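## Task

Put exactly one small part (block, cylinder or plug) into every pocket of the turntable's trays, releasing each part just above a chute's rim in the lid so it falls through. Pockets line up under the chutes only briefly: each accepted press of the green button turns the table a quarter turn counter-clockwise (seen from above), and a pocket passes under each chute 3.9 s after the press. A press registers only while the table is stationary (the lid-edge strips glow white during a turn) and only if the button is held down briefly; release it before pressing again. The button gives at most 5 quarter turns. The table must be stationary at the finish. Arm bases (m) and facing (deg CCW from +x): arm1 x=+0.50 y=+0.05 z=+0.81, -135; arm2 x=-0.12 y=+0.65 z=+0.76, -52; arm3 x=-1.02 y=-0.11 z=+0.73, +49; arm4 x=-0.19 y=-0.65 z=+0.80, +130. Finish with every gripper open and the arms pulled away; anything held in place only by a robot is not counted.

## Robot and tools

Setup. Four identical i2rt Big YAM arms (arm1 to arm4), each with six joints, a two-finger gripper and a wrist camera. Two fixed room cameras, cam_corner and cam_top, plus arm1_cam_wrist to arm4_cam_wrist. Hand reach is roughly 1.0 m from the joint1 axis. Joints move at different speeds, so the hand may sweep a wide path between postures.

Frame. One shared scene frame, origin on the floor, +z up, metres. The 'hand' point lies midway between the fingertips; the hand z axis runs along the fingers and the fingers close along its y axis. Base positions and facings are given in the task text; angles there are degrees counter-clockwise from +x.

execute_actions. Argument 'actions' is a list holding one action or none (empty list = just read state and images). An action is an object keyed by arm name; each arm gets a 'joints' object of absolute joint targets (not offsets), named individually, any subset allowed:
- joint1_rad: -2.879 to 2.879 rad, base rotation, positive CCW from above, 0 = along the base's facing.
- joint2_rad: 0 to 3.141 rad, shoulder; 0 has the upper arm pointing back roughly level, increasing lifts it up then forward.
- joint3_rad: 0 to 3.019 rad, elbow; 0 is fully folded, increasing opens it.
- joint4_rad: -1.692 to 1.57 rad, hand pitch, positive tilts fingers up.
- joint5_rad: -1.57 to 1.57 rad, hand sideways swing, positive toward the arm's right.
- joint6_rad: -2.094 to 2.094 rad, hand roll, positive clockwise viewed from behind.
- gripper_m: 0 to 0.093 m, fingertip gap (absolute).
Done tolerances: ±0.045, ±0.14, ±0.09, ±0.055, ±0.03, ±0.035 rad, gripper ±0.003 m. All motions in an action begin together and finish independently. Unnamed joints or arms may still be driving toward earlier targets. An unknown key or out-of-range number rejects the whole call and nothing moves. 'cameras' optionally lists camera names (or 'all'); omitted/null = all, [] = none. Results give each arm's state and one image per requested camera, ordered as in the 'pictures' line.

wait: 'seconds' 0 to 10; commands nothing, the scene keeps running, returns state and images.

zoom_image: 'camera' plus 'region' [x0, y0, x1, y1] in pixels of that camera's most recent full image, top-left origin, at most 504x504 pixels.

finished_scene: 'scene' = number of the scene being closed; irreversible; the result reports success and gives the next task.

Result lines. joint_status tells how each commanded motion ended. 'off_target': stopped short and may still be pushing. 'contact_stop' or 'time_out': target is abandoned and the joint holds its resting place, though after time_out a joint can keep a target (or one limited to 0.375, 0.375, 0.113, 0.225, 0.075, 0.3 rad from its position for joints 1-6) and keep pushing, moving there if freed; send its reported position to relax it. 'joint command not followed' (often with a 'cause:' line) means a self/arm-collision check blocked that arm's joint targets; the gripper part still runs; blocked joints read 'not_followed' and may be retried on later actions until acceptable targets arrive. on_its_own lists uncommanded behaviour; 'held at' is the held target, not the position. A stop in one call cancels later move, wait and finish calls in the same reply. MOTOR HOT appears at 85 °C; at 100 °C an OVER-TEMPERATURE FAULT drops that arm until cooled and affected keys read 'limit_stop_at_motor_heat' (resend targets). Loads held up cause heating, also while you are composing a reply; loaded joints sag.

Cameras. Wrist cameras are fisheye 504x504; cam_corner and cam_top are pinhole with radial distortion, 896x504. Calibration (K, distortion, T_world_to_cam) is supplied but each scene may be off by a couple of degrees and millimetres; wrist poses also inherit joint reading errors. At joint1 = joint6 = 0 with the hand level and forward, the wrist camera sits above the hand looking at the fingertips.

Cautions. The arms keep pushing on contact and can push hard; avoid sustained pushes. Hard presses between two arms end the run in failure; hard hits may too. The clearance check can be late and ignores fingers, gripper housings and wrist cameras. Object-to-robot contact is fine. Do not knock or place anything outside the work area. Loose objects may occasionally get nudged. Avoid drops other than the intended chute drop, slips and slams. The simulation continues while a reply is being written, with arms holding the last command. A small target change near the current position may produce no motion. Arms do not wait for each other.

Each tool is called as a command line: name --argument value for each argument, lists and objects as JSON in quotes; but a table of rows of numbers goes row by row, as --pt "numbers of a row", without its own name.

## Session

I'll start by looking at the current state.

execute_actions --actions '[]'

Scene clock: 0.00 s.
Motor temperatures (°C, as the motors report them): arm1=[20 19 23 19 23 22] | arm2=[20 21 23 23 21 22] | arm3=[21 22 22 20 23 20] | arm4=[21 20 21 19 22 23]
arm1.joint_positions: joint1_rad=+0.740 joint2_rad=+0.442 joint3_rad=+1.461 joint4_rad=-1.530 joint5_rad=-0.017 joint6_rad=-0.016 gripper_m=+0.094
arm1.joint_status: not commanded
arm1.hand: x=+0.4976 y=-0.0747 z=+1.3685 quat_wxyz=(-0.354, -0.613, -0.605, +0.363) (m; scene frame)
arm2.joint_positions: joint1_rad=-0.074 joint2_rad=+0.422 joint3_rad=+1.467 joint4_rad=-1.543 joint5_rad=-0.004 joint6_rad=+0.014 gripper_m=+0.094
arm2.joint_status: not commanded
arm2.hand: x=-0.0630 y=+0.5633 z=+1.3236 quat_wxyz=(-0.459, -0.408, -0.752, +0.238) (m; scene frame)
arm3.joint_positions: joint1_rad=-0.852 joint2_rad=+0.439 joint3_rad=+1.470 joint4_rad=-1.552 joint5_rad=-0.005 joint6_rad=-0.008 gripper_m=+0.095
arm3.joint_status: not commanded
arm3.hand: x=-0.9031 y=-0.1119 z=+1.2884 quat_wxyz=(-0.502, +0.005, -0.865, +0.001) (m; scene frame)
arm4.joint_positions: joint1_rad=-0.119 joint2_rad=+0.447 joint3_rad=+1.455 joint4_rad=-1.538 joint5_rad=-0.017 joint6_rad=+0.015 gripper_m=+0.095
arm4.joint_status: not commanded
arm4.hand: x=-0.2559 y=-0.5401 z=+1.3549 quat_wxyz=(-0.219, +0.762, -0.416, -0.444) (m; scene frame)
pictures: arm1_cam_wrist, arm2_cam_wrist, arm3_cam_wrist, arm4_cam_wrist, cam_corner, cam_top
Images, in order (width x height): arm1_cam_wrist 504x504, arm2_cam_wrist 504x504, arm3_cam_wrist 504x504, arm4_cam_wrist 504x504, cam_corner 896x504, cam_top 896x504.

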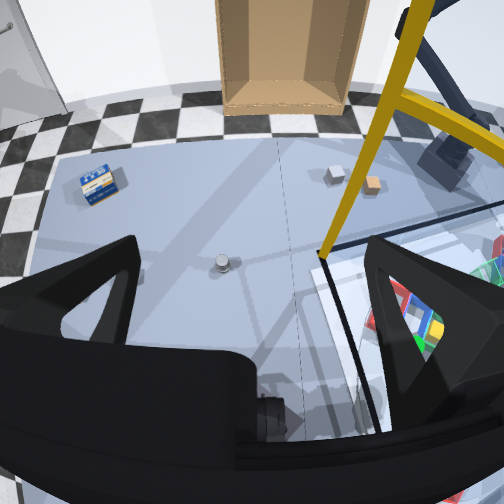

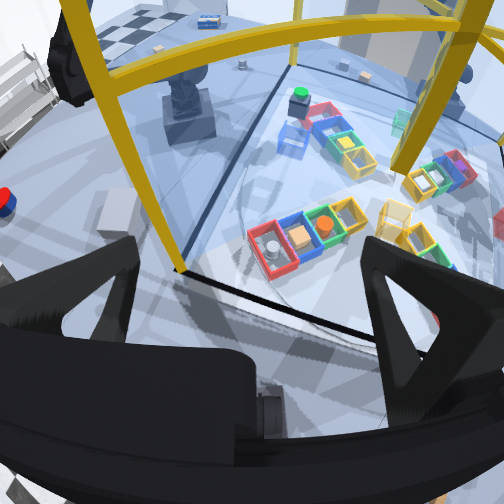

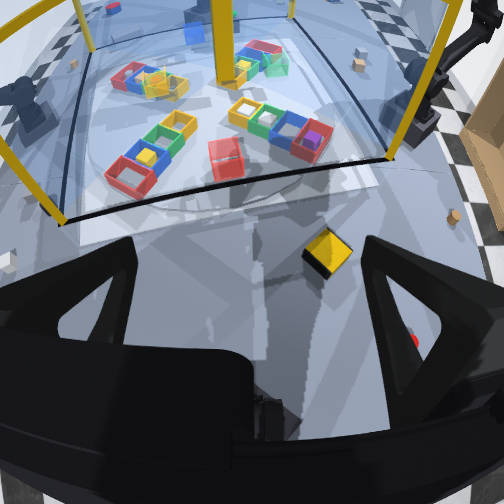

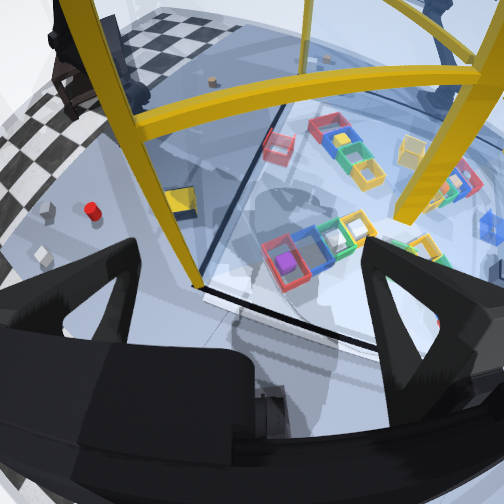

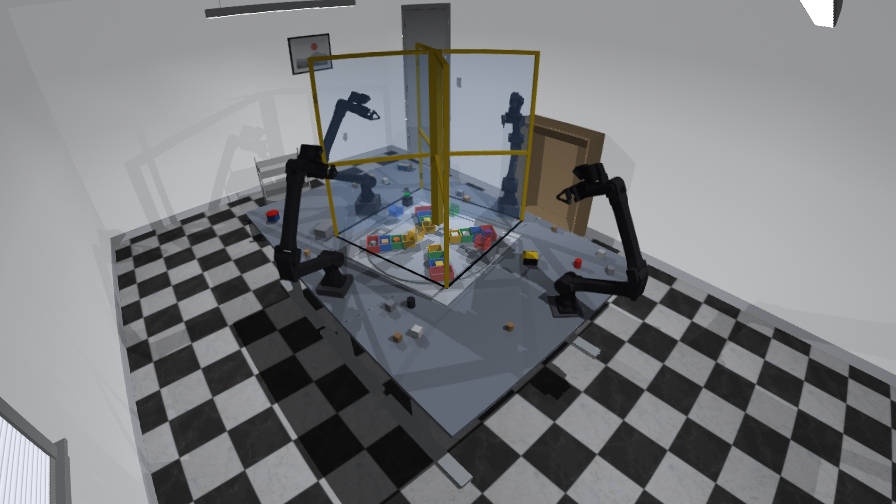

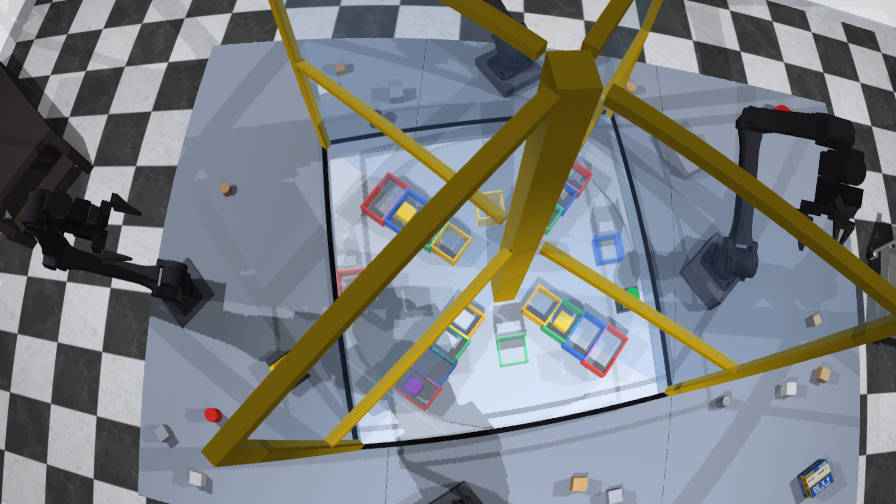

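zoom_image --camera "cam_top" --region '[320, 140, 680, 440]'

zoom_image --camera "arm2_cam_wrist" --region '[230, 70, 504, 300]'

zoom_image --camera "arm3_cam_wrist" --region '[80, 0, 380, 220]'

zoom_image --camera "arm4_cam_wrist" --region '[240, 90, 504, 310]'

Region (320, 140, 680, 440) of cam_top's 896x504 image, scaled by 1.400, with more detail than that image has.

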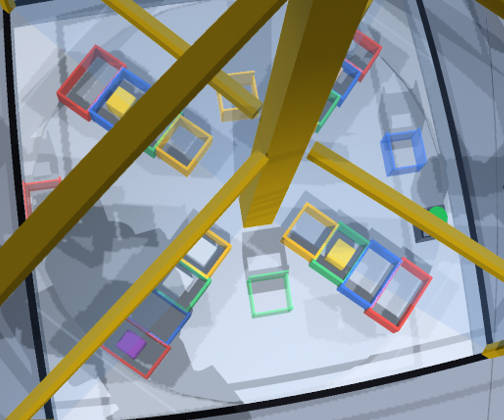

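Region (230, 70, 504, 300) of arm2_cam_wrist's 504x504 image, scaled by 1.839, with more detail than that image has; it fills the top 423 rows of this view, and the rest is white.

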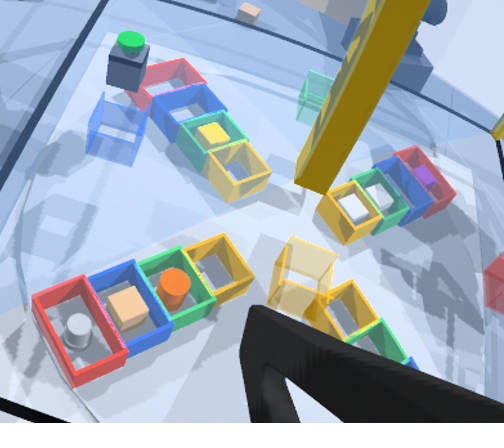

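Region (80, 0, 380, 220) of arm3_cam_wrist's 504x504 image, scaled by 1.680, with more detail than that image has; it fills the top 370 rows of this view, and the rest is white.

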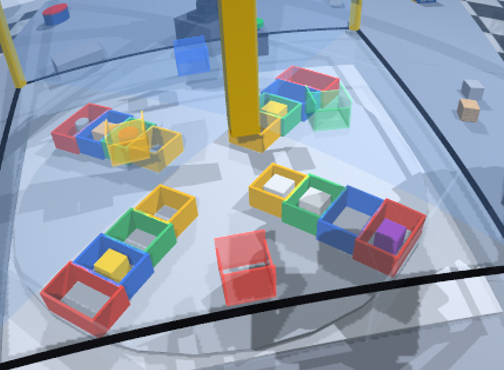

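Region (240, 90, 504, 310) of arm4_cam_wrist's 504x504 image, scaled by 1.909, with more detail than that image has.

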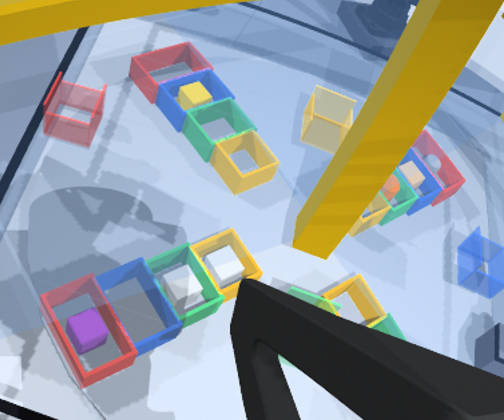

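execute_actions --actions '[{"arm1":{"joints":{"joint3_rad":0.9,"joint4_rad":-0.97}},"arm2":{"joints":{"joint4_rad":-0.8}},"arm3":{"joints":{"joint2_rad":1.0,"joint3_rad":2.03}},"arm4":{"joints":{"joint1_rad":-2.04}}}]' --cameras '["arm4_cam_wrist","arm3_cam_wrist","arm1_cam_wrist"]'

Scene clock: 4.00 s.
Motor temperatures (°C, as the motors report them): arm1=[20 19 24 20 23 22] | arm2=[20 21 24 23 21 22] | arm3=[21 22 22 20 23 20] | arm4=[21 20 21 19 22 23]
arm1.joint_positions: joint1_rad=+0.740 joint2_rad=+0.449 joint3_rad=+0.896 joint4_rad=-1.000 joint5_rad=-0.017 joint6_rad=-0.016 gripper_m=+0.094
arm1.joint_status: all done
arm1.hand: x=+0.4922 y=-0.2160 z=+1.2023 quat_wxyz=(-0.342, -0.621, -0.613, +0.350) (m; scene frame)
arm2.joint_positions: joint1_rad=-0.074 joint2_rad=+0.422 joint3_rad=+1.467 joint4_rad=-0.818 joint5_rad=-0.004 joint6_rad=+0.014 gripper_m=+0.094
arm2.joint_status: all done
arm2.hand: x=-0.0515 y=+0.5455 z=+1.4965 quat_wxyz=(-0.698, -0.293, -0.543, +0.364) (m; scene frame)
arm3.joint_positions: joint1_rad=-0.852 joint2_rad=+0.997 joint3_rad=+1.995 joint4_rad=-1.552 joint5_rad=-0.005 joint6_rad=-0.008 gripper_m=+0.095
arm3.joint_status: all done
arm3.hand: x=-0.7314 y=-0.1117 z=+1.4074 quat_wxyz=(-0.488, +0.005, -0.873, +0.001) (m; scene frame)
arm4.joint_positions: joint1_rad=-2.035 joint2_rad=+0.447 joint3_rad=+1.455 joint4_rad=-1.538 joint5_rad=-0.017 joint6_rad=+0.015 gripper_m=+0.095
arm4.joint_status: all done
arm4.hand: x=-0.0629 y=-0.6112 z=+1.3539 quat_wxyz=(-0.487, +0.104, -0.864, -0.066) (m; scene frame)
pictures: arm1_cam_wrist, arm3_cam_wrist, arm4_cam_wrist
camera_calibration (this result's frames):
arm1_cam_wrist: T_world_to_cam=[[-0.999961, -0.00246574, 0.00851251, 0.478433], [-0.00551499, 0.92501, -0.379904, 0.665538], [-0.00693741, -0.379936, -0.924987, 1.16191], [0, 0, 0, 1]] pos_world=[0.490145, -0.172997, 1.32352]
arm3_cam_wrist: T_world_to_cam=[[-0.0129803, -0.999885, 0.00787162, -0.132586], [-0.921086, 0.00889294, -0.389257, -0.119663], [0.389142, -0.0123031, -0.921096, 1.70341], [0, 0, 0, 1]] pos_world=[-0.774809, -0.11055, 1.52347]
arm4_cam_wrist: T_world_to_cam=[[0.243159, -0.969762, -0.0208797, -0.550592], [-0.894996, -0.216009, -0.390285, 0.345934], [0.373973, 0.113588, -0.920457, 1.46303], [0, 0, 0, 1]] pos_world=[-0.103644, -0.625402, 1.47018]
Images, in order (width x height): arm1_cam_wrist 504x504, arm3_cam_wrist 504x504, arm4_cam_wrist 504x504.

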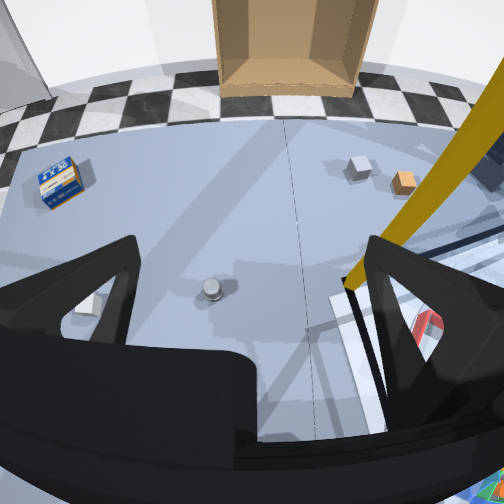

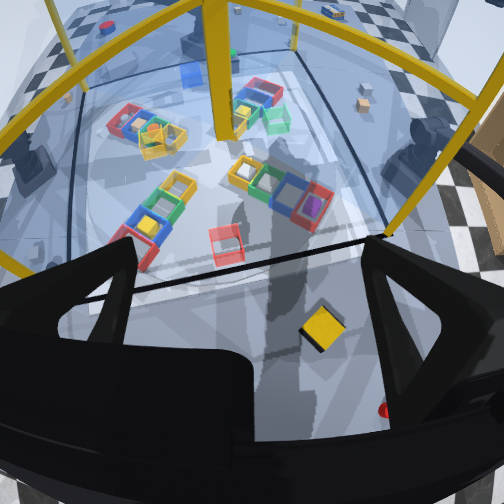

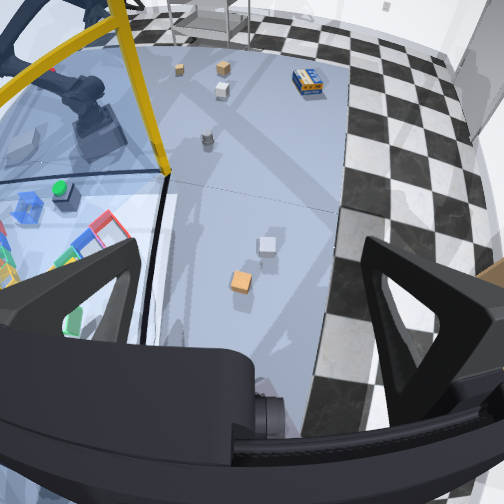

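zoom_image --camera "arm4_cam_wrist" --region '[200, 210, 320, 310]'

zoom_image --camera "arm1_cam_wrist" --region '[320, 130, 440, 230]'

zoom_image --camera "arm4_cam_wrist" --region '[0, 40, 260, 260]'

zoom_image --camera "arm3_cam_wrist" --region '[90, 30, 350, 290]'

Region (200, 210, 320, 310) of arm4_cam_wrist's 504x504 image, scaled by 4.200, with more detail than that image has.

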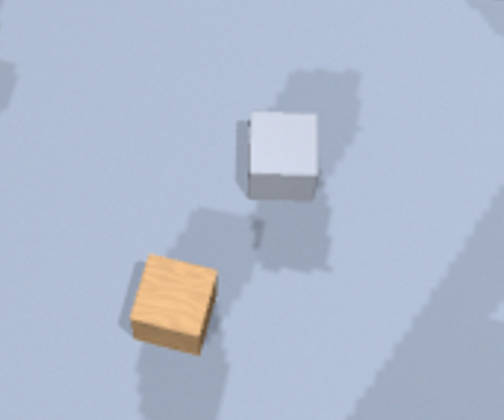

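Region (320, 130, 440, 230) of arm1_cam_wrist's 504x504 image, scaled by 4.200, with more detail than that image has.

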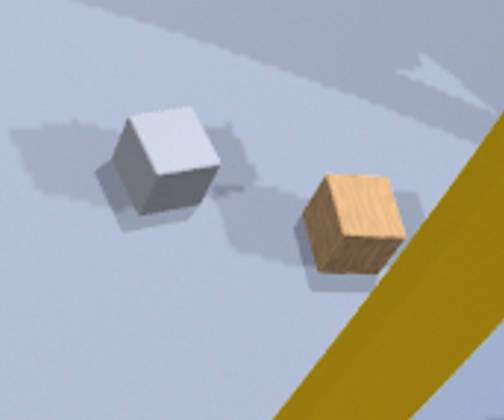

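Region (0, 40, 260, 260) of arm4_cam_wrist's 504x504 image, scaled by 1.938, with more detail than that image has; it fills the top 426 rows of this view, and the rest is white.

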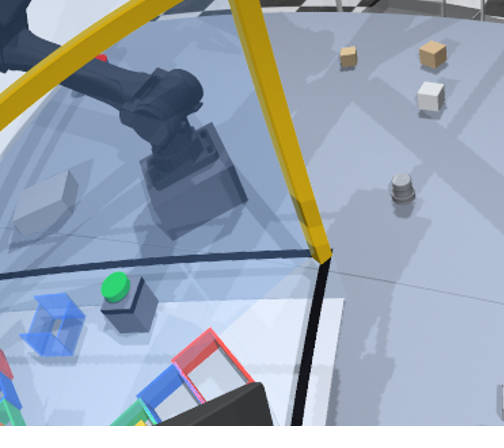

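Region (90, 30, 350, 290) of arm3_cam_wrist's 504x504 image, scaled by 1.938, with more detail than that image has.

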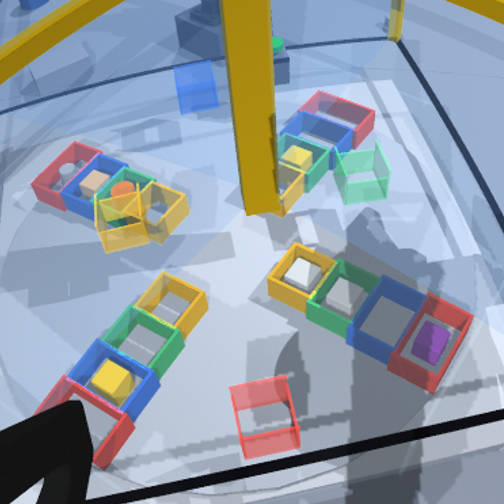

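execute_actions --actions '[{"arm1":{"joints":{"joint1_rad":0.93,"joint2_rad":1.523,"joint3_rad":0.926,"joint4_rad":-0.974,"joint5_rad":0,"joint6_rad":0}},"arm2":{"joints":{"joint1_rad":-1.814,"joint2_rad":1.297,"joint3_rad":1.086,"joint4_rad":-1.36,"joint5_rad":0,"joint6_rad":0}},"arm3":{"joints":{"joint1_rad":0.434,"joint2_rad":1.188,"joint3_rad":0.839,"joint4_rad":-1.222,"joint5_rad":0,"joint6_rad":0}},"arm4":{"joints":{"joint1_rad":-2.05,"joint2_rad":1.312,"joint3_rad":0.739,"joint4_rad":-0.998,"joint5_rad":0,"joint6_rad":0}}}]' --cameras '["arm1_cam_wrist","arm2_cam_wrist","arm3_cam_wrist","arm4_cam_wrist","cam_top"]'

Scene clock: 10.20 s.
Motor temperatures (°C, as the motors report them): arm1=[20 19 25 20 23 22] | arm2=[20 21 24 24 21 22] | arm3=[21 22 23 21 23 20] | arm4=[21 21 22 19 22 23]
arm1.joint_positions: joint1_rad=+0.926 joint2_rad=+1.527 joint3_rad=+0.896 joint4_rad=-0.991 joint5_rad=-0.003 joint6_rad=-0.013 gripper_m=+0.094
arm1.joint_status: all done
arm1.hand: x=+0.5541 y=-0.3187 z=+0.8517 quat_wxyz=(+0.017, -0.648, -0.761, -0.016) (m; scene frame)
arm2.joint_positions: joint1_rad=-1.817 joint2_rad=+1.291 joint3_rad=+1.079 joint4_rad=-1.350 joint5_rad=+0.000 joint6_rad=+0.012 gripper_m=+0.094
arm2.joint_status: all done
arm2.hand: x=-0.4493 y=+0.5067 z=+0.9471 quat_wxyz=(-0.007, -0.979, -0.202, +0.001) (m; scene frame)
arm3.joint_positions: joint1_rad=+0.434 joint2_rad=+1.196 joint3_rad=+0.845 joint4_rad=-1.223 joint5_rad=-0.002 joint6_rad=-0.008 gripper_m=+0.095
arm3.joint_status: all done
arm3.hand: x=-0.9343 y=+0.1784 z=+0.8597 quat_wxyz=(+0.002, +0.602, -0.798, +0.002) (m; scene frame)
arm4.joint_positions: joint1_rad=-2.040 joint2_rad=+1.296 joint3_rad=+0.729 joint4_rad=-1.010 joint5_rad=-0.004 joint6_rad=+0.010 gripper_m=+0.095
arm4.joint_status: all done
arm4.hand: x=+0.1079 y=-0.5782 z=+0.8603 quat_wxyz=(+0.008, +0.112, -0.994, +0.004) (m; scene frame)
pictures: arm1_cam_wrist, arm2_cam_wrist, arm3_cam_wrist, arm4_cam_wrist, cam_top
camera_calibration (this result's frames):
arm1_cam_wrist: T_world_to_cam=[[-0.985036, -0.171549, -0.0165972, 0.502282], [-0.143785, 0.764865, 0.627938, -0.205061], [-0.0950273, 0.620928, -0.778086, 1.04165], [0, 0, 0, 1]] pos_world=[0.564267, -0.403782, 0.947598]
arm2_cam_wrist: T_world_to_cam=[[-0.40862, 0.912635, -0.0112665, -0.633584], [0.749881, 0.342735, 0.565871, -0.36405], [0.520295, 0.222778, -0.824417, 1.02864], [0, 0, 0, 1]] pos_world=[-0.521097, 0.473846, 1.04689]
arm3_cam_wrist: T_world_to_cam=[[0.958594, -0.284201, 0.0180808, 0.930474], [-0.240713, -0.774712, 0.584704, -0.584193], [-0.152166, -0.564846, -0.811045, 0.779652], [0, 0, 0, 1]] pos_world=[-0.913933, 0.252244, 0.95709]
arm4_cam_wrist: T_world_to_cam=[[0.214765, -0.976662, 0.00286286, -0.591795], [-0.781005, -0.169979, 0.600948, -0.525248], [-0.586436, -0.131299, -0.799283, 0.798848], [0, 0, 0, 1]] pos_world=[0.18535, -0.562377, 0.955846]
Images, in order (width x height): arm1_cam_wrist 504x504, arm2_cam_wrist 504x504, arm3_cam_wrist 504x504, arm4_cam_wrist 504x504, cam_top 896x504.

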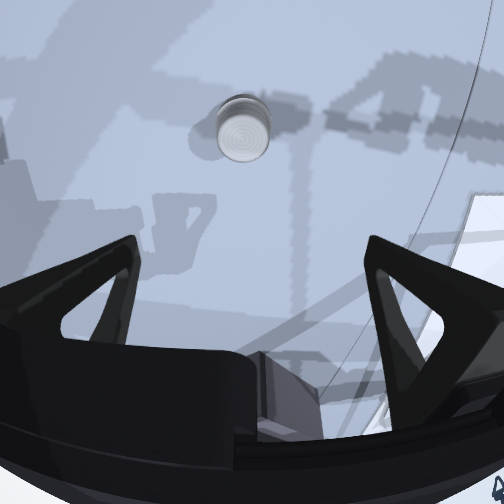

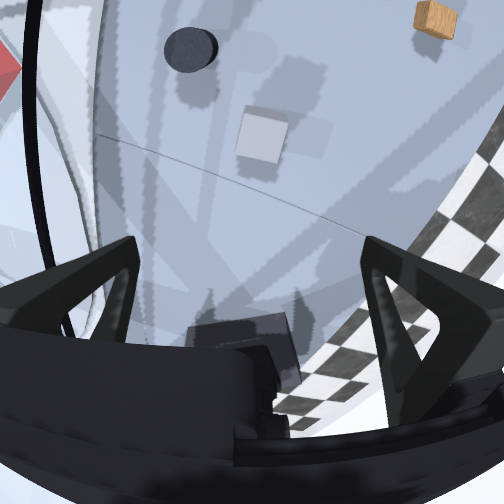

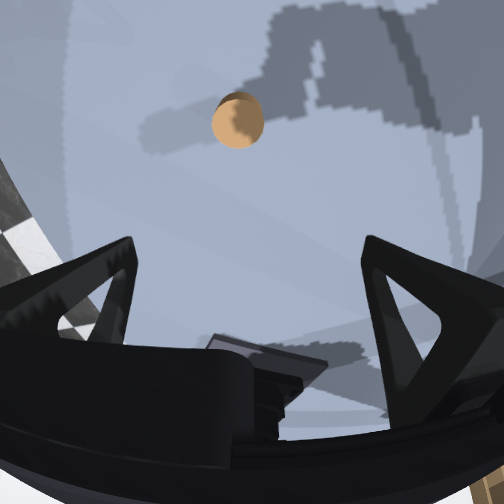

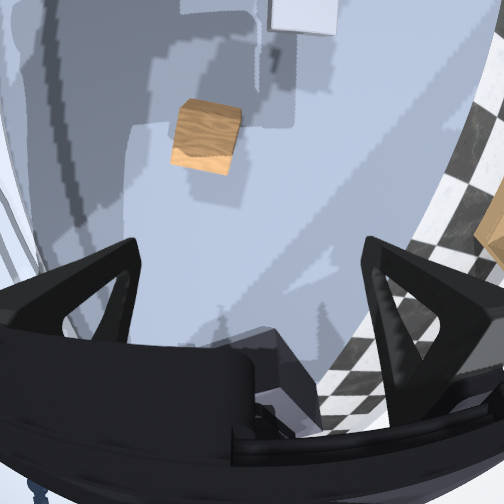

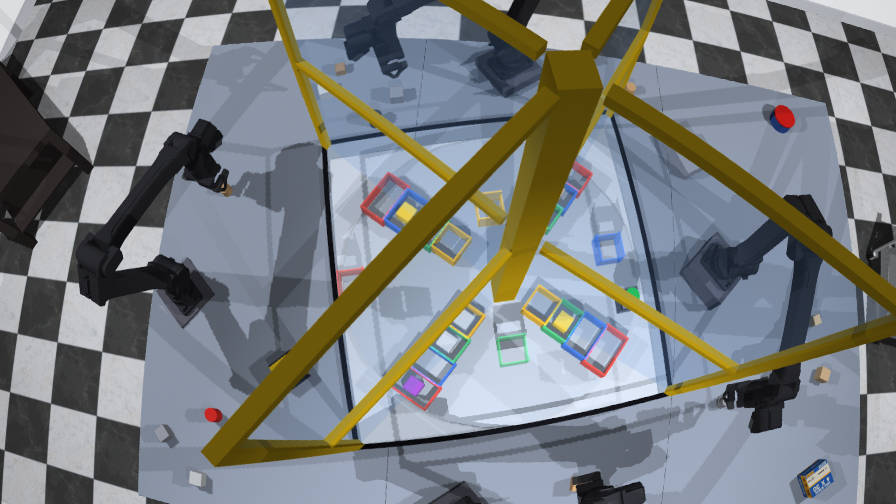

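execute_actions --actions '[{"arm1":{"joints":{"joint1_rad":0.94,"joint2_rad":1.765,"joint3_rad":0.835,"joint4_rad":-0.615}},"arm2":{"joints":{"joint1_rad":-1.838,"joint2_rad":1.5,"joint3_rad":0.832,"joint4_rad":-0.885,"joint6_rad":0.19}},"arm3":{"joints":{"joint1_rad":0.45,"joint2_rad":1.45,"joint3_rad":0.728,"joint4_rad":-0.843}},"arm4":{"joints":{"joint1_rad":-1.948,"joint2_rad":1.612,"joint3_rad":0.648,"joint4_rad":-0.595,"joint6_rad":0.31}}}]' --cameras '["arm1_cam_wrist","arm2_cam_wrist","arm3_cam_wrist","arm4_cam_wrist"]'

Scene clock: 13.33 s.
Motor temperatures (°C, as the motors report them): arm1=[20 19 25 20 23 22] | arm2=[20 21 25 24 21 22] | arm3=[21 22 23 21 23 20] | arm4=[21 21 22 19 22 23]
arm1.joint_positions: joint1_rad=+0.932 joint2_rad=+1.784 joint3_rad=+0.829 joint4_rad=-0.633 joint5_rad=-0.003 joint6_rad=-0.013 gripper_m=+0.094
arm1.joint_status: all done
arm1.hand: x=+0.5588 y=-0.3343 z=+0.7393 quat_wxyz=(+0.004, -0.646, -0.763, -0.005) (m; scene frame)
arm2.joint_positions: joint1_rad=-1.832 joint2_rad=+1.511 joint3_rad=+0.825 joint4_rad=-0.896 joint5_rad=+0.000 joint6_rad=+0.174 gripper_m=+0.094
arm2.joint_status: all done
arm2.hand: x=-0.4511 y=+0.5094 z=+0.7845 quat_wxyz=(-0.004, -0.993, -0.114, -0.010) (m; scene frame)
arm3.joint_positions: joint1_rad=+0.444 joint2_rad=+1.452 joint3_rad=+0.730 joint4_rad=-0.853 joint5_rad=-0.002 joint6_rad=-0.008 gripper_m=+0.095
arm3.joint_status: all done
arm3.hand: x=-0.9299 y=+0.2037 z=+0.7454 quat_wxyz=(+0.003, +0.606, -0.795, +0.002) (m; scene frame)
arm4.joint_positions: joint1_rad=-1.946 joint2_rad=+1.609 joint3_rad=+0.645 joint4_rad=-0.607 joint5_rad=-0.002 joint6_rad=+0.299 gripper_m=+0.095
arm4.joint_status: all done
arm4.hand: x=+0.1147 y=-0.5468 z=+0.7442 quat_wxyz=(+0.005, +0.015, -1.000, +0.005) (m; scene frame)
pictures: arm1_cam_wrist, arm2_cam_wrist, arm3_cam_wrist, arm4_cam_wrist
camera_calibration (this result's frames):
arm1_cam_wrist: T_world_to_cam=[[-0.983886, -0.178102, -0.0157266, 0.498838], [-0.151563, 0.784141, 0.60179, -0.0918625], [-0.094848, 0.594477, -0.798499, 0.970466], [0, 0, 0, 1]] pos_world=[0.568924, -0.416042, 0.838043]
arm2_cam_wrist: T_world_to_cam=[[-0.240876, 0.97052, -0.00835281, -0.594744], [0.785595, 0.200018, 0.58552, -0.198229], [0.56993, 0.134476, -0.810615, 0.951442], [0, 0, 0, 1]] pos_world=[-0.529787, 0.488915, 0.882352]
arm3_cam_wrist: T_world_to_cam=[[0.961265, -0.275034, 0.0180596, 0.936163], [-0.233177, -0.776536, 0.585338, -0.489812], [-0.146964, -0.566876, -0.810588, 0.706803], [0, 0, 0, 1]] pos_world=[-0.910239, 0.27779, 0.842725]
arm4_cam_wrist: T_world_to_cam=[[0.0215801, -0.999747, 0.00635033, -0.555298], [-0.803686, -0.0135693, 0.594898, -0.352161], [-0.594662, -0.0179417, -0.803776, 0.780408], [0, 0, 0, 1]] pos_world=[0.193035, -0.545934, 0.840299]
Images, in order (width x height): arm1_cam_wrist 504x504, arm2_cam_wrist 504x504, arm3_cam_wrist 504x504, arm4_cam_wrist 504x504.

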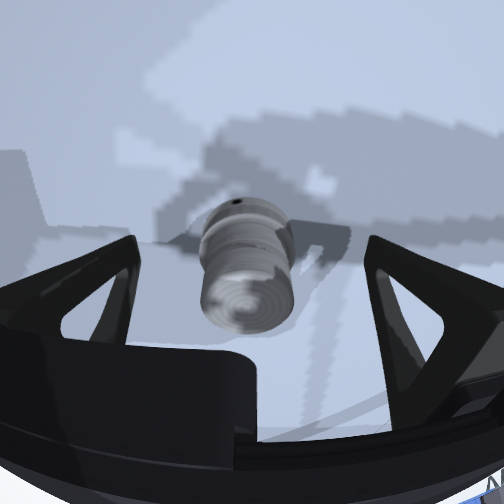

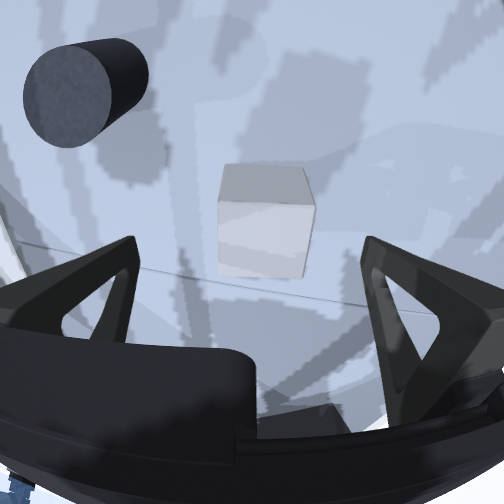

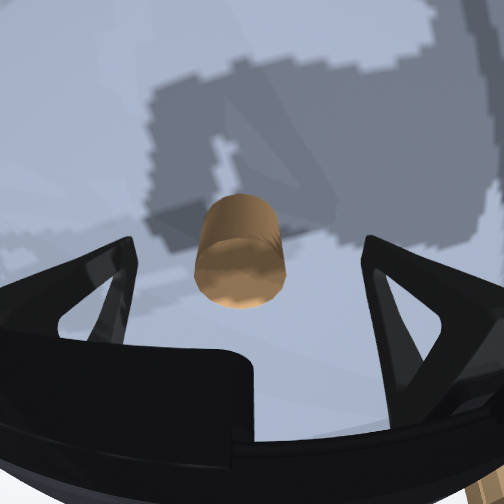

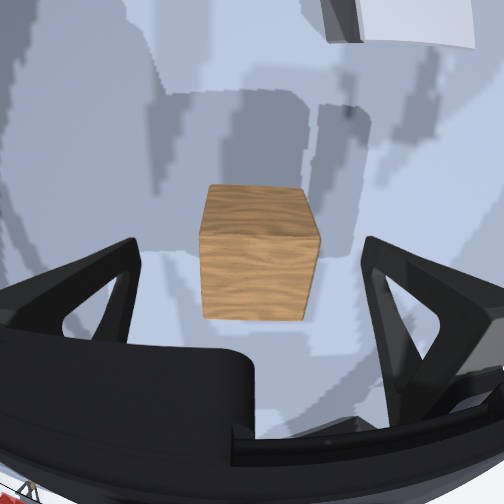

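execute_actions --actions '[{"arm1":{"joints":{"gripper_m":0.02}},"arm2":{"joints":{"joint1_rad":-1.85,"joint2_rad":1.58,"joint3_rad":0.787,"joint4_rad":-0.748,"gripper_m":0.068}},"arm3":{"joints":{"joint2_rad":1.492,"joint4_rad":-0.82,"gripper_m":0.052}},"arm4":{"joints":{"joint2_rad":1.652,"joint4_rad":-0.565,"gripper_m":0.056}}}]' --cameras '["arm1_cam_wrist","arm2_cam_wrist","arm3_cam_wrist","arm4_cam_wrist"]'

Scene clock: 14.87 s.
Motor temperatures (°C, as the motors report them): arm1=[20 19 25 20 23 22] | arm2=[20 22 25 24 21 22] | arm3=[21 22 23 21 23 20] | arm4=[21 21 22 19 22 23]
arm1.joint_positions: joint1_rad=+0.932 joint2_rad=+1.784 joint3_rad=+0.829 joint4_rad=-0.633 joint5_rad=-0.002 joint6_rad=-0.013 gripper_m=+0.036
arm1.joint_status: gripper_m off_target (ended at +0.036, target +0.020)
arm1.hand: x=+0.5586 y=-0.3343 z=+0.7393 quat_wxyz=(+0.005, -0.646, -0.763, -0.005) (m; scene frame)
arm2.joint_positions: joint1_rad=-1.844 joint2_rad=+1.573 joint3_rad=+0.795 joint4_rad=-0.760 joint5_rad=+0.000 joint6_rad=+0.175 gripper_m=+0.068
arm2.joint_status: all done
arm2.hand: x=-0.4629 y=+0.5086 z=+0.7551 quat_wxyz=(-0.011, -0.994, -0.108, +0.012) (m; scene frame)
arm3.joint_positions: joint1_rad=+0.444 joint2_rad=+1.476 joint3_rad=+0.730 joint4_rad=-0.830 joint5_rad=-0.002 joint6_rad=-0.008 gripper_m=+0.052
arm3.joint_status: all done
arm3.hand: x=-0.9291 y=+0.2064 z=+0.7379 quat_wxyz=(+0.003, +0.606, -0.795, +0.002) (m; scene frame)
arm4.joint_positions: joint1_rad=-1.946 joint2_rad=+1.636 joint3_rad=+0.645 joint4_rad=-0.577 joint5_rad=-0.002 joint6_rad=+0.300 gripper_m=+0.056
arm4.joint_status: all done
arm4.hand: x=+0.1167 y=-0.5462 z=+0.7360 quat_wxyz=(+0.004, +0.014, -1.000, +0.004) (m; scene frame)
pictures: arm1_cam_wrist, arm2_cam_wrist, arm3_cam_wrist, arm4_cam_wrist
camera_calibration (this result's frames):
arm1_cam_wrist: T_world_to_cam=[[-0.983969, -0.177744, -0.0145776, 0.497958], [-0.150592, 0.784302, 0.601825, -0.0923822], [-0.0955375, 0.594372, -0.798495, 0.970812], [0, 0, 0, 1]] pos_world=[0.568812, -0.416059, 0.838046]
arm2_cam_wrist: T_world_to_cam=[[-0.229273, 0.973239, -0.0154739, -0.587635], [0.811552, 0.199912, 0.549017, -0.131968], [0.537418, 0.113317, -0.835668, 0.949031], [0, 0, 0, 1]] pos_world=[-0.537656, 0.49075, 0.856435]
arm3_cam_wrist: T_world_to_cam=[[0.961268, -0.275023, 0.0180616, 0.936291], [-0.233057, -0.776106, 0.585956, -0.483544], [-0.147133, -0.56747, -0.810142, 0.702058], [0, 0, 0, 1]] pos_world=[-0.909424, 0.280616, 0.835191]
arm4_cam_wrist: T_world_to_cam=[[0.0208235, -0.999768, 0.00554921, -0.553999], [-0.805201, -0.0134804, 0.592848, -0.343918], [-0.592636, -0.0168134, -0.805295, 0.776549], [0, 0, 0, 1]] pos_world=[0.194824, -0.54545, 0.832317]
Images, in order (width x height): arm1_cam_wrist 504x504, arm2_cam_wrist 504x504, arm3_cam_wrist 504x504, arm4_cam_wrist 504x504.

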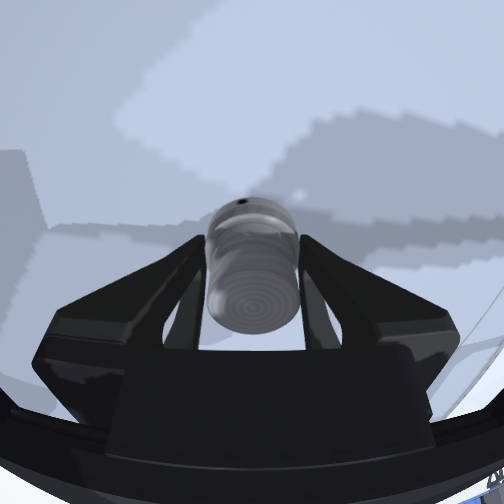

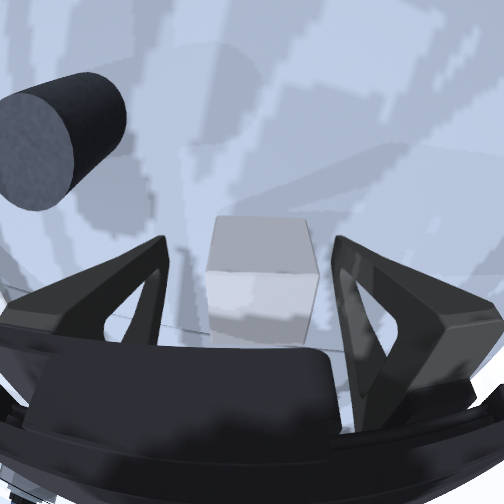

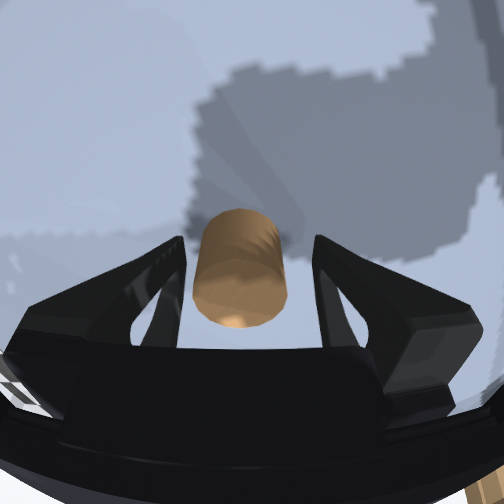

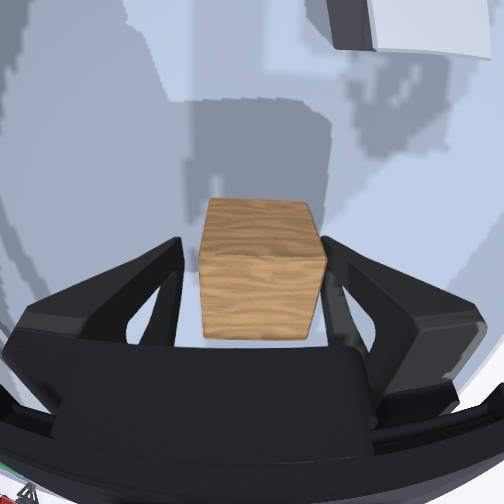

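execute_actions --actions '[{"arm1":{"joints":{"joint1_rad":0.8,"joint2_rad":0.9,"joint3_rad":0.83,"joint4_rad":-1.49,"joint6_rad":0.4}},"arm2":{"joints":{"joint2_rad":1.609,"joint3_rad":0.772,"gripper_m":0.06}},"arm3":{"joints":{"joint2_rad":1.51,"gripper_m":0.02}},"arm4":{"joints":{"gripper_m":0.025}}}]' --cameras '["arm1_cam_wrist","arm2_cam_wrist","arm3_cam_wrist","arm4_cam_wrist"]'

Scene clock: 17.03 s.
Motor temperatures (°C, as the motors report them): arm1=[20 20 25 20 23 22] | arm2=[20 22 25 24 21 22] | arm3=[21 22 23 21 23 20] | arm4=[21 21 22 19 22 23]
arm1.joint_positions: joint1_rad=+0.792 joint2_rad=+0.902 joint3_rad=+0.829 joint4_rad=-1.474 joint5_rad=-0.001 joint6_rad=+0.386 gripper_m=+0.036
arm1.joint_status: all done
arm1.hand: x=+0.5027 y=-0.1800 z=+1.0063 quat_wxyz=(-0.012, -0.826, -0.564, +0.007) (m; scene frame)
arm2.joint_positions: joint1_rad=-1.844 joint2_rad=+1.594 joint3_rad=+0.782 joint4_rad=-0.759 joint5_rad=+0.000 joint6_rad=+0.175 gripper_m=+0.060
arm2.joint_status: all done
arm2.hand: x=-0.4538 y=+0.5122 z=+0.7442 quat_wxyz=(-0.006, -0.994, -0.108, -0.004) (m; scene frame)
arm3.joint_positions: joint1_rad=+0.444 joint2_rad=+1.483 joint3_rad=+0.730 joint4_rad=-0.828 joint5_rad=-0.002 joint6_rad=-0.008 gripper_m=+0.032
arm3.joint_status: gripper_m off_target (ended at +0.032, target +0.020); the others done
arm3.hand: x=-0.9293 y=+0.2060 z=+0.7359 quat_wxyz=(+0.005, +0.606, -0.795, +0.004) (m; scene frame)
arm4.joint_positions: joint1_rad=-1.946 joint2_rad=+1.636 joint3_rad=+0.645 joint4_rad=-0.577 joint5_rad=-0.001 joint6_rad=+0.300 gripper_m=+0.040
arm4.joint_status: gripper_m off_target (ended at +0.040, target +0.025)
arm4.hand: x=+0.1168 y=-0.5463 z=+0.7360 quat_wxyz=(+0.003, +0.014, -1.000, +0.005) (m; scene frame)
pictures: arm1_cam_wrist, arm2_cam_wrist, arm3_cam_wrist, arm4_cam_wrist
camera_calibration (this result's frames):
arm1_cam_wrist: T_world_to_cam=[[-0.935755, 0.351814, -0.0242772, 0.555093], [0.276184, 0.773919, 0.569888, -0.566791], [0.219283, 0.526571, -0.821364, 0.939526], [0, 0, 0, 1]] pos_world=[0.469947, -0.251366, 1.10818]
arm2_cam_wrist: T_world_to_cam=[[-0.229325, 0.973297, -0.0101599, -0.593224], [0.794209, 0.193143, 0.576132, -0.158649], [0.56271, 0.124052, -0.817293, 0.926954], [0, 0, 0, 1]] pos_world=[-0.531648, 0.493034, 0.842969]
arm3_cam_wrist: T_world_to_cam=[[0.96129, -0.274945, 0.0180742, 0.936317], [-0.232269, -0.773298, 0.589967, -0.485506], [-0.148232, -0.571327, -0.807225, 0.697802], [0, 0, 0, 1]] pos_world=[-0.909404, 0.280669, 0.832792]
arm4_cam_wrist: T_world_to_cam=[[0.0208302, -0.999764, 0.00616077, -0.554545], [-0.805561, -0.0131337, 0.592367, -0.343228], [-0.592146, -0.017302, -0.805645, 0.776559], [0, 0, 0, 1]] pos_world=[0.194897, -0.545486, 0.832363]
Images, in order (width x height): arm1_cam_wrist 504x504, arm2_cam_wrist 504x504, arm3_cam_wrist 504x504, arm4_cam_wrist 504x504.

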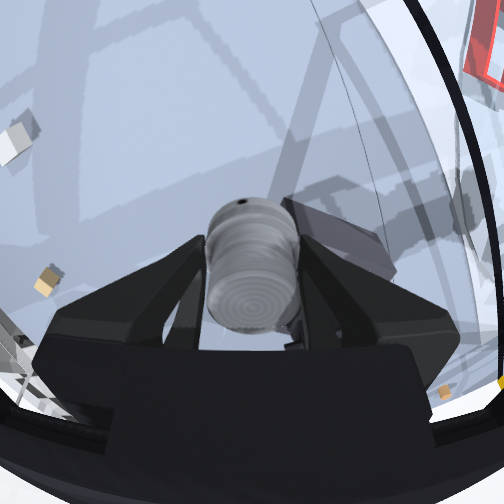

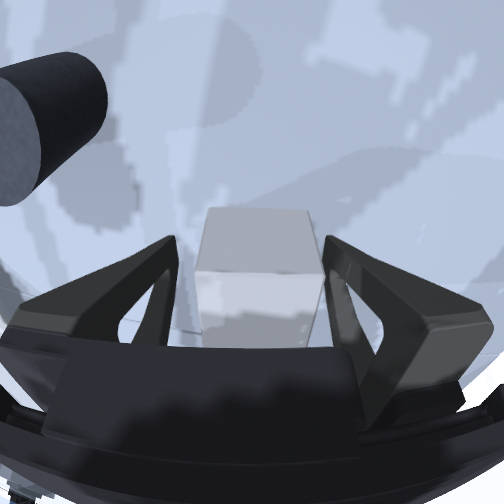

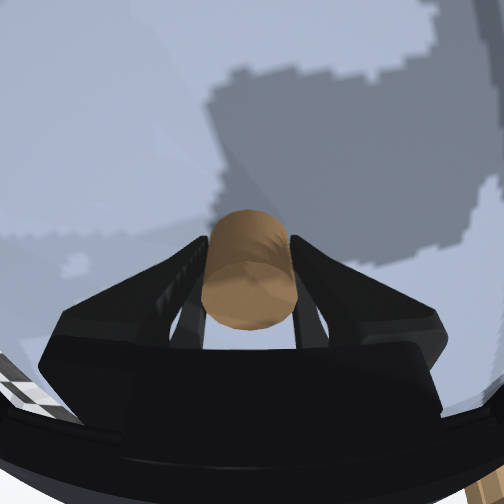

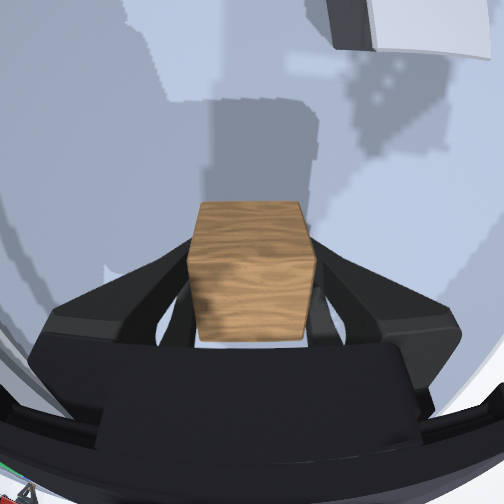

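execute_actions --actions '[{"arm1":{"joints":{"joint1_rad":-0.45,"joint6_rad":0.2}},"arm2":{"joints":{"gripper_m":0.025}},"arm3":{"joints":{"joint1_rad":-0.783,"joint2_rad":1.1,"joint3_rad":1.03,"joint4_rad":-1.47}},"arm4":{"joints":{"joint2_rad":1.207,"joint3_rad":1.12,"joint4_rad":-1.47}}}]' --cameras '["arm1_cam_wrist","arm2_cam_wrist","cam_top"]'

Scene clock: 20.40 s.
Motor temperatures (°C, as the motors report them): arm1=[20 19 25 20 23 22] | arm2=[20 22 25 24 21 22] | arm3=[21 22 24 20 23 20] | arm4=[21 21 22 19 22 23]
arm1.joint_positions: joint1_rad=-0.445 joint2_rad=+0.902 joint3_rad=+0.829 joint4_rad=-1.474 joint5_rad=+0.000 joint6_rad=+0.213 gripper_m=+0.036
arm1.joint_status: all done
arm1.hand: x=+0.2864 y=-0.0299 z=+1.0056 quat_wxyz=(-0.006, -0.998, -0.067, +0.011) (m; scene frame)
arm2.joint_positions: joint1_rad=-1.844 joint2_rad=+1.594 joint3_rad=+0.782 joint4_rad=-0.758 joint5_rad=+0.001 joint6_rad=+0.176 gripper_m=+0.040
arm2.joint_status: gripper_m off_target (ended at +0.040, target +0.025)
arm2.hand: x=-0.4540 y=+0.5124 z=+0.7442 quat_wxyz=(-0.006, -0.994, -0.108, -0.004) (m; scene frame)
arm3.joint_positions: joint1_rad=-0.784 joint2_rad=+1.091 joint3_rad=+1.031 joint4_rad=-1.461 joint5_rad=+0.001 joint6_rad=-0.008 gripper_m=+0.032
arm3.joint_status: all done
arm3.hand: x=-0.7201 y=-0.0935 z=+0.9594 quat_wxyz=(-0.025, +0.037, -0.999, +0.001) (m; scene frame)
arm4.joint_positions: joint1_rad=-1.946 joint2_rad=+1.196 joint3_rad=+1.102 joint4_rad=-1.461 joint5_rad=-0.001 joint6_rad=+0.300 gripper_m=+0.040
arm4.joint_status: all done
arm4.hand: x=+0.1255 y=-0.5409 z=+1.0236 quat_wxyz=(-0.003, +0.014, -1.000, +0.002) (m; scene frame)
pictures: arm1_cam_wrist, arm2_cam_wrist, cam_top
camera_calibration (this result's frames):
arm1_cam_wrist: T_world_to_cam=[[-0.146181, 0.988999, -0.022629, 0.0911429], [0.809606, 0.132748, 0.571766, -0.796647], [0.56848, 0.0652608, -0.820105, 0.792264], [0, 0, 0, 1]] pos_world=[0.207907, -0.0360907, 1.1073]
arm2_cam_wrist: T_world_to_cam=[[-0.228216, 0.973565, -0.00946009, -0.593629], [0.794793, 0.191904, 0.57574, -0.157345], [0.562336, 0.123874, -0.817578, 0.927164], [0, 0, 0, 1]] pos_world=[-0.531796, 0.49328, 0.843003]
Images, in order (width x height): arm1_cam_wrist 504x504, arm2_cam_wrist 504x504, cam_top 896x504.

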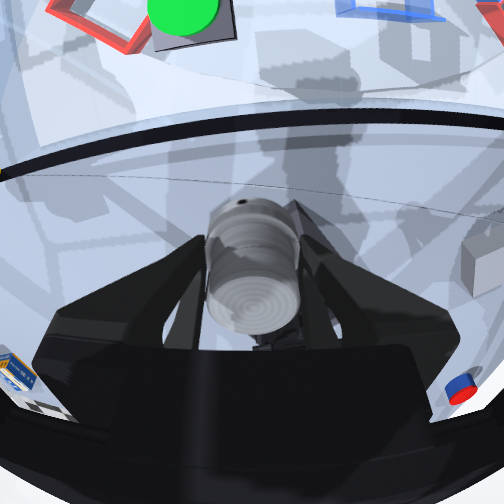

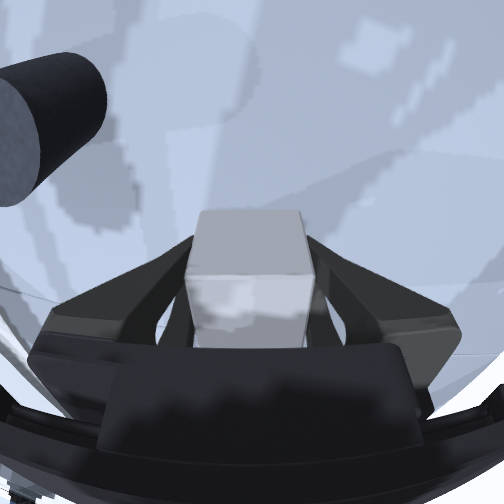

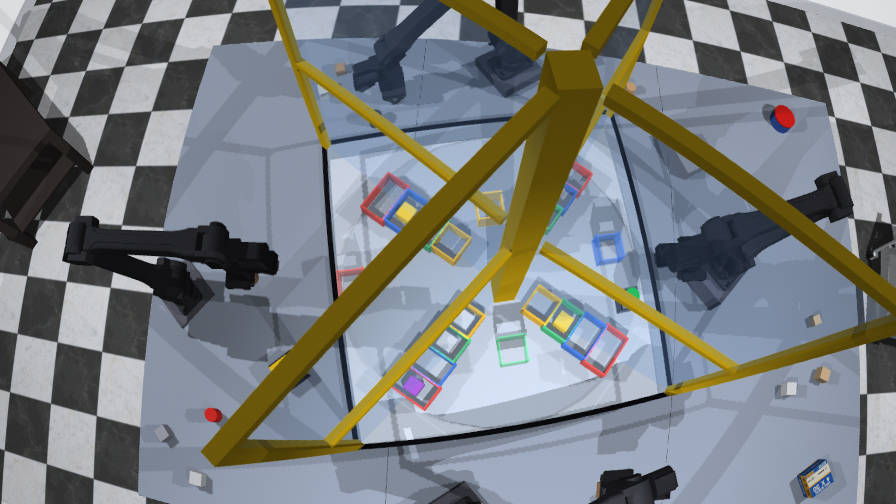

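execute_actions --actions '[{"arm1":{"joints":{"joint1_rad":-0.56,"joint2_rad":1.26,"joint3_rad":1.16,"joint4_rad":-1.45,"joint6_rad":0.09}},"arm2":{"joints":{"joint2_rad":1.201,"joint3_rad":1.205,"joint4_rad":-1.567}},"arm3":{"joints":{"joint2_rad":1.6,"joint3_rad":1.72,"joint4_rad":-1.68}},"arm4":{"joints":{"joint1_rad":-0.87,"joint2_rad":1.39,"joint3_rad":1.285,"joint4_rad":-1.44,"joint6_rad":1.2}}}]' --cameras '["arm1_cam_wrist","arm3_cam_wrist","arm4_cam_wrist","cam_top"]'

Scene clock: 23.10 s.
Motor temperatures (°C, as the motors report them): arm1=[20 19 26 20 23 22] | arm2=[20 22 25 24 21 22] | arm3=[21 22 24 20 23 20] | arm4=[21 21 23 19 22 23]
arm1.joint_positions: joint1_rad=-0.557 joint2_rad=+1.266 joint3_rad=+1.099 joint4_rad=-1.458 joint5_rad=+0.000 joint6_rad=+0.103 gripper_m=+0.036
arm1.joint_status: all done
arm1.hand: x=+0.1729 y=-0.0309 z=+1.0125 quat_wxyz=(+0.002, -0.997, -0.066, -0.027) (m; scene frame)
arm2.joint_positions: joint1_rad=-1.844 joint2_rad=+1.200 joint3_rad=+1.187 joint4_rad=-1.556 joint5_rad=+0.001 joint6_rad=+0.176 gripper_m=+0.040
arm2.joint_status: all done
arm2.hand: x=-0.4281 y=+0.5272 z=+1.0174 quat_wxyz=(-0.006, -0.994, -0.108, -0.003) (m; scene frame)
arm3.joint_positions: joint1_rad=-0.784 joint2_rad=+1.593 joint3_rad=+1.677 joint4_rad=-1.672 joint5_rad=+0.001 joint6_rad=-0.008 gripper_m=+0.032
arm3.joint_status: all done
arm3.hand: x=-0.5469 y=-0.0816 z=+1.0242 quat_wxyz=(+0.008, +0.037, -0.999, +0.002) (m; scene frame)
arm4.joint_positions: joint1_rad=-0.867 joint2_rad=+1.396 joint3_rad=+1.238 joint4_rad=-1.442 joint5_rad=+0.000 joint6_rad=+1.189 gripper_m=+0.040
arm4.joint_status: all done
arm4.hand: x=-0.1234 y=-0.2600 z=+1.0059 quat_wxyz=(+0.009, +0.109, -0.994, +0.019) (m; scene frame)
pictures: arm1_cam_wrist, arm3_cam_wrist, arm4_cam_wrist, cam_top
camera_calibration (this result's frames):
arm1_cam_wrist: T_world_to_cam=[[-0.143356, 0.989586, -0.0129755, 0.0654635], [0.764417, 0.119046, 0.633637, -0.763808], [0.628583, 0.0809172, -0.773522, 0.805401], [0, 0, 0, 1]] pos_world=[0.086991, -0.0390246, 1.10782]
arm3_cam_wrist: T_world_to_cam=[[0.0646564, -0.997678, 0.0213964, -0.0683106], [-0.804458, -0.0394233, 0.5927, -1.04504], [-0.59048, -0.0555344, -0.805139, 0.620997], [0, 0, 0, 1]] pos_world=[-0.469587, -0.0748642, 1.12085]
arm4_cam_wrist: T_world_to_cam=[[0.209178, -0.977312, 0.0332505, -0.263141], [-0.782835, -0.146983, 0.60462, -0.737192], [-0.586016, -0.152503, -0.795819, 0.812485], [0, 0, 0, 1]] pos_world=[-0.0459276, -0.241619, 1.10106]
Images, in order (width x height): arm1_cam_wrist 504x504, arm3_cam_wrist 504x504, arm4_cam_wrist 504x504, cam_top 896x504.

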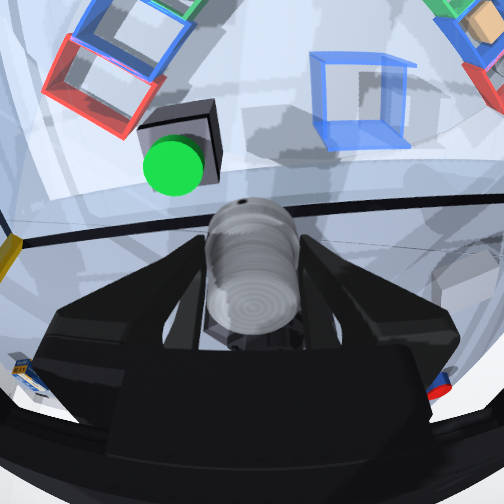

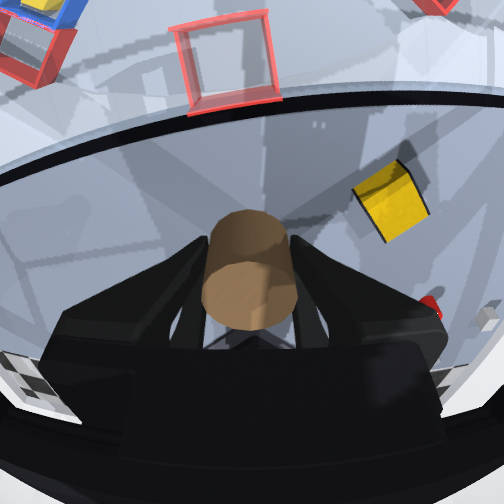

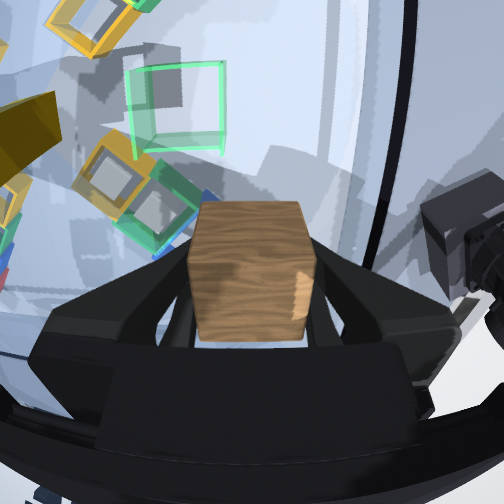

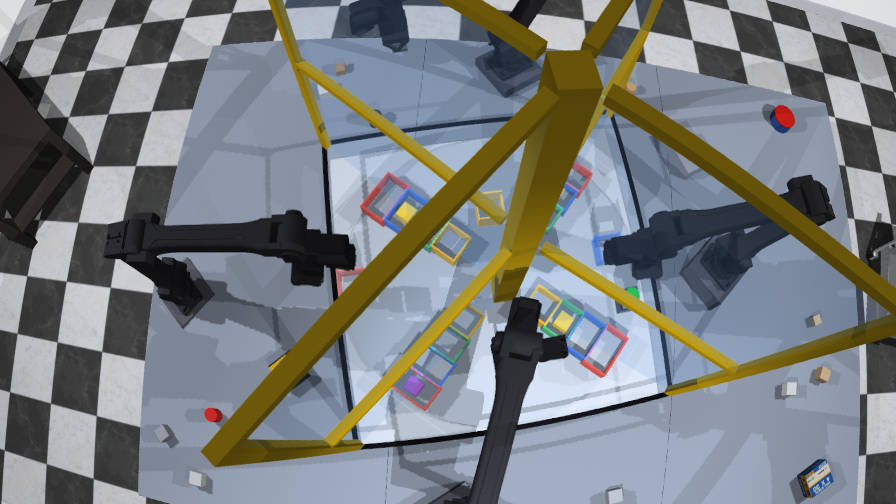

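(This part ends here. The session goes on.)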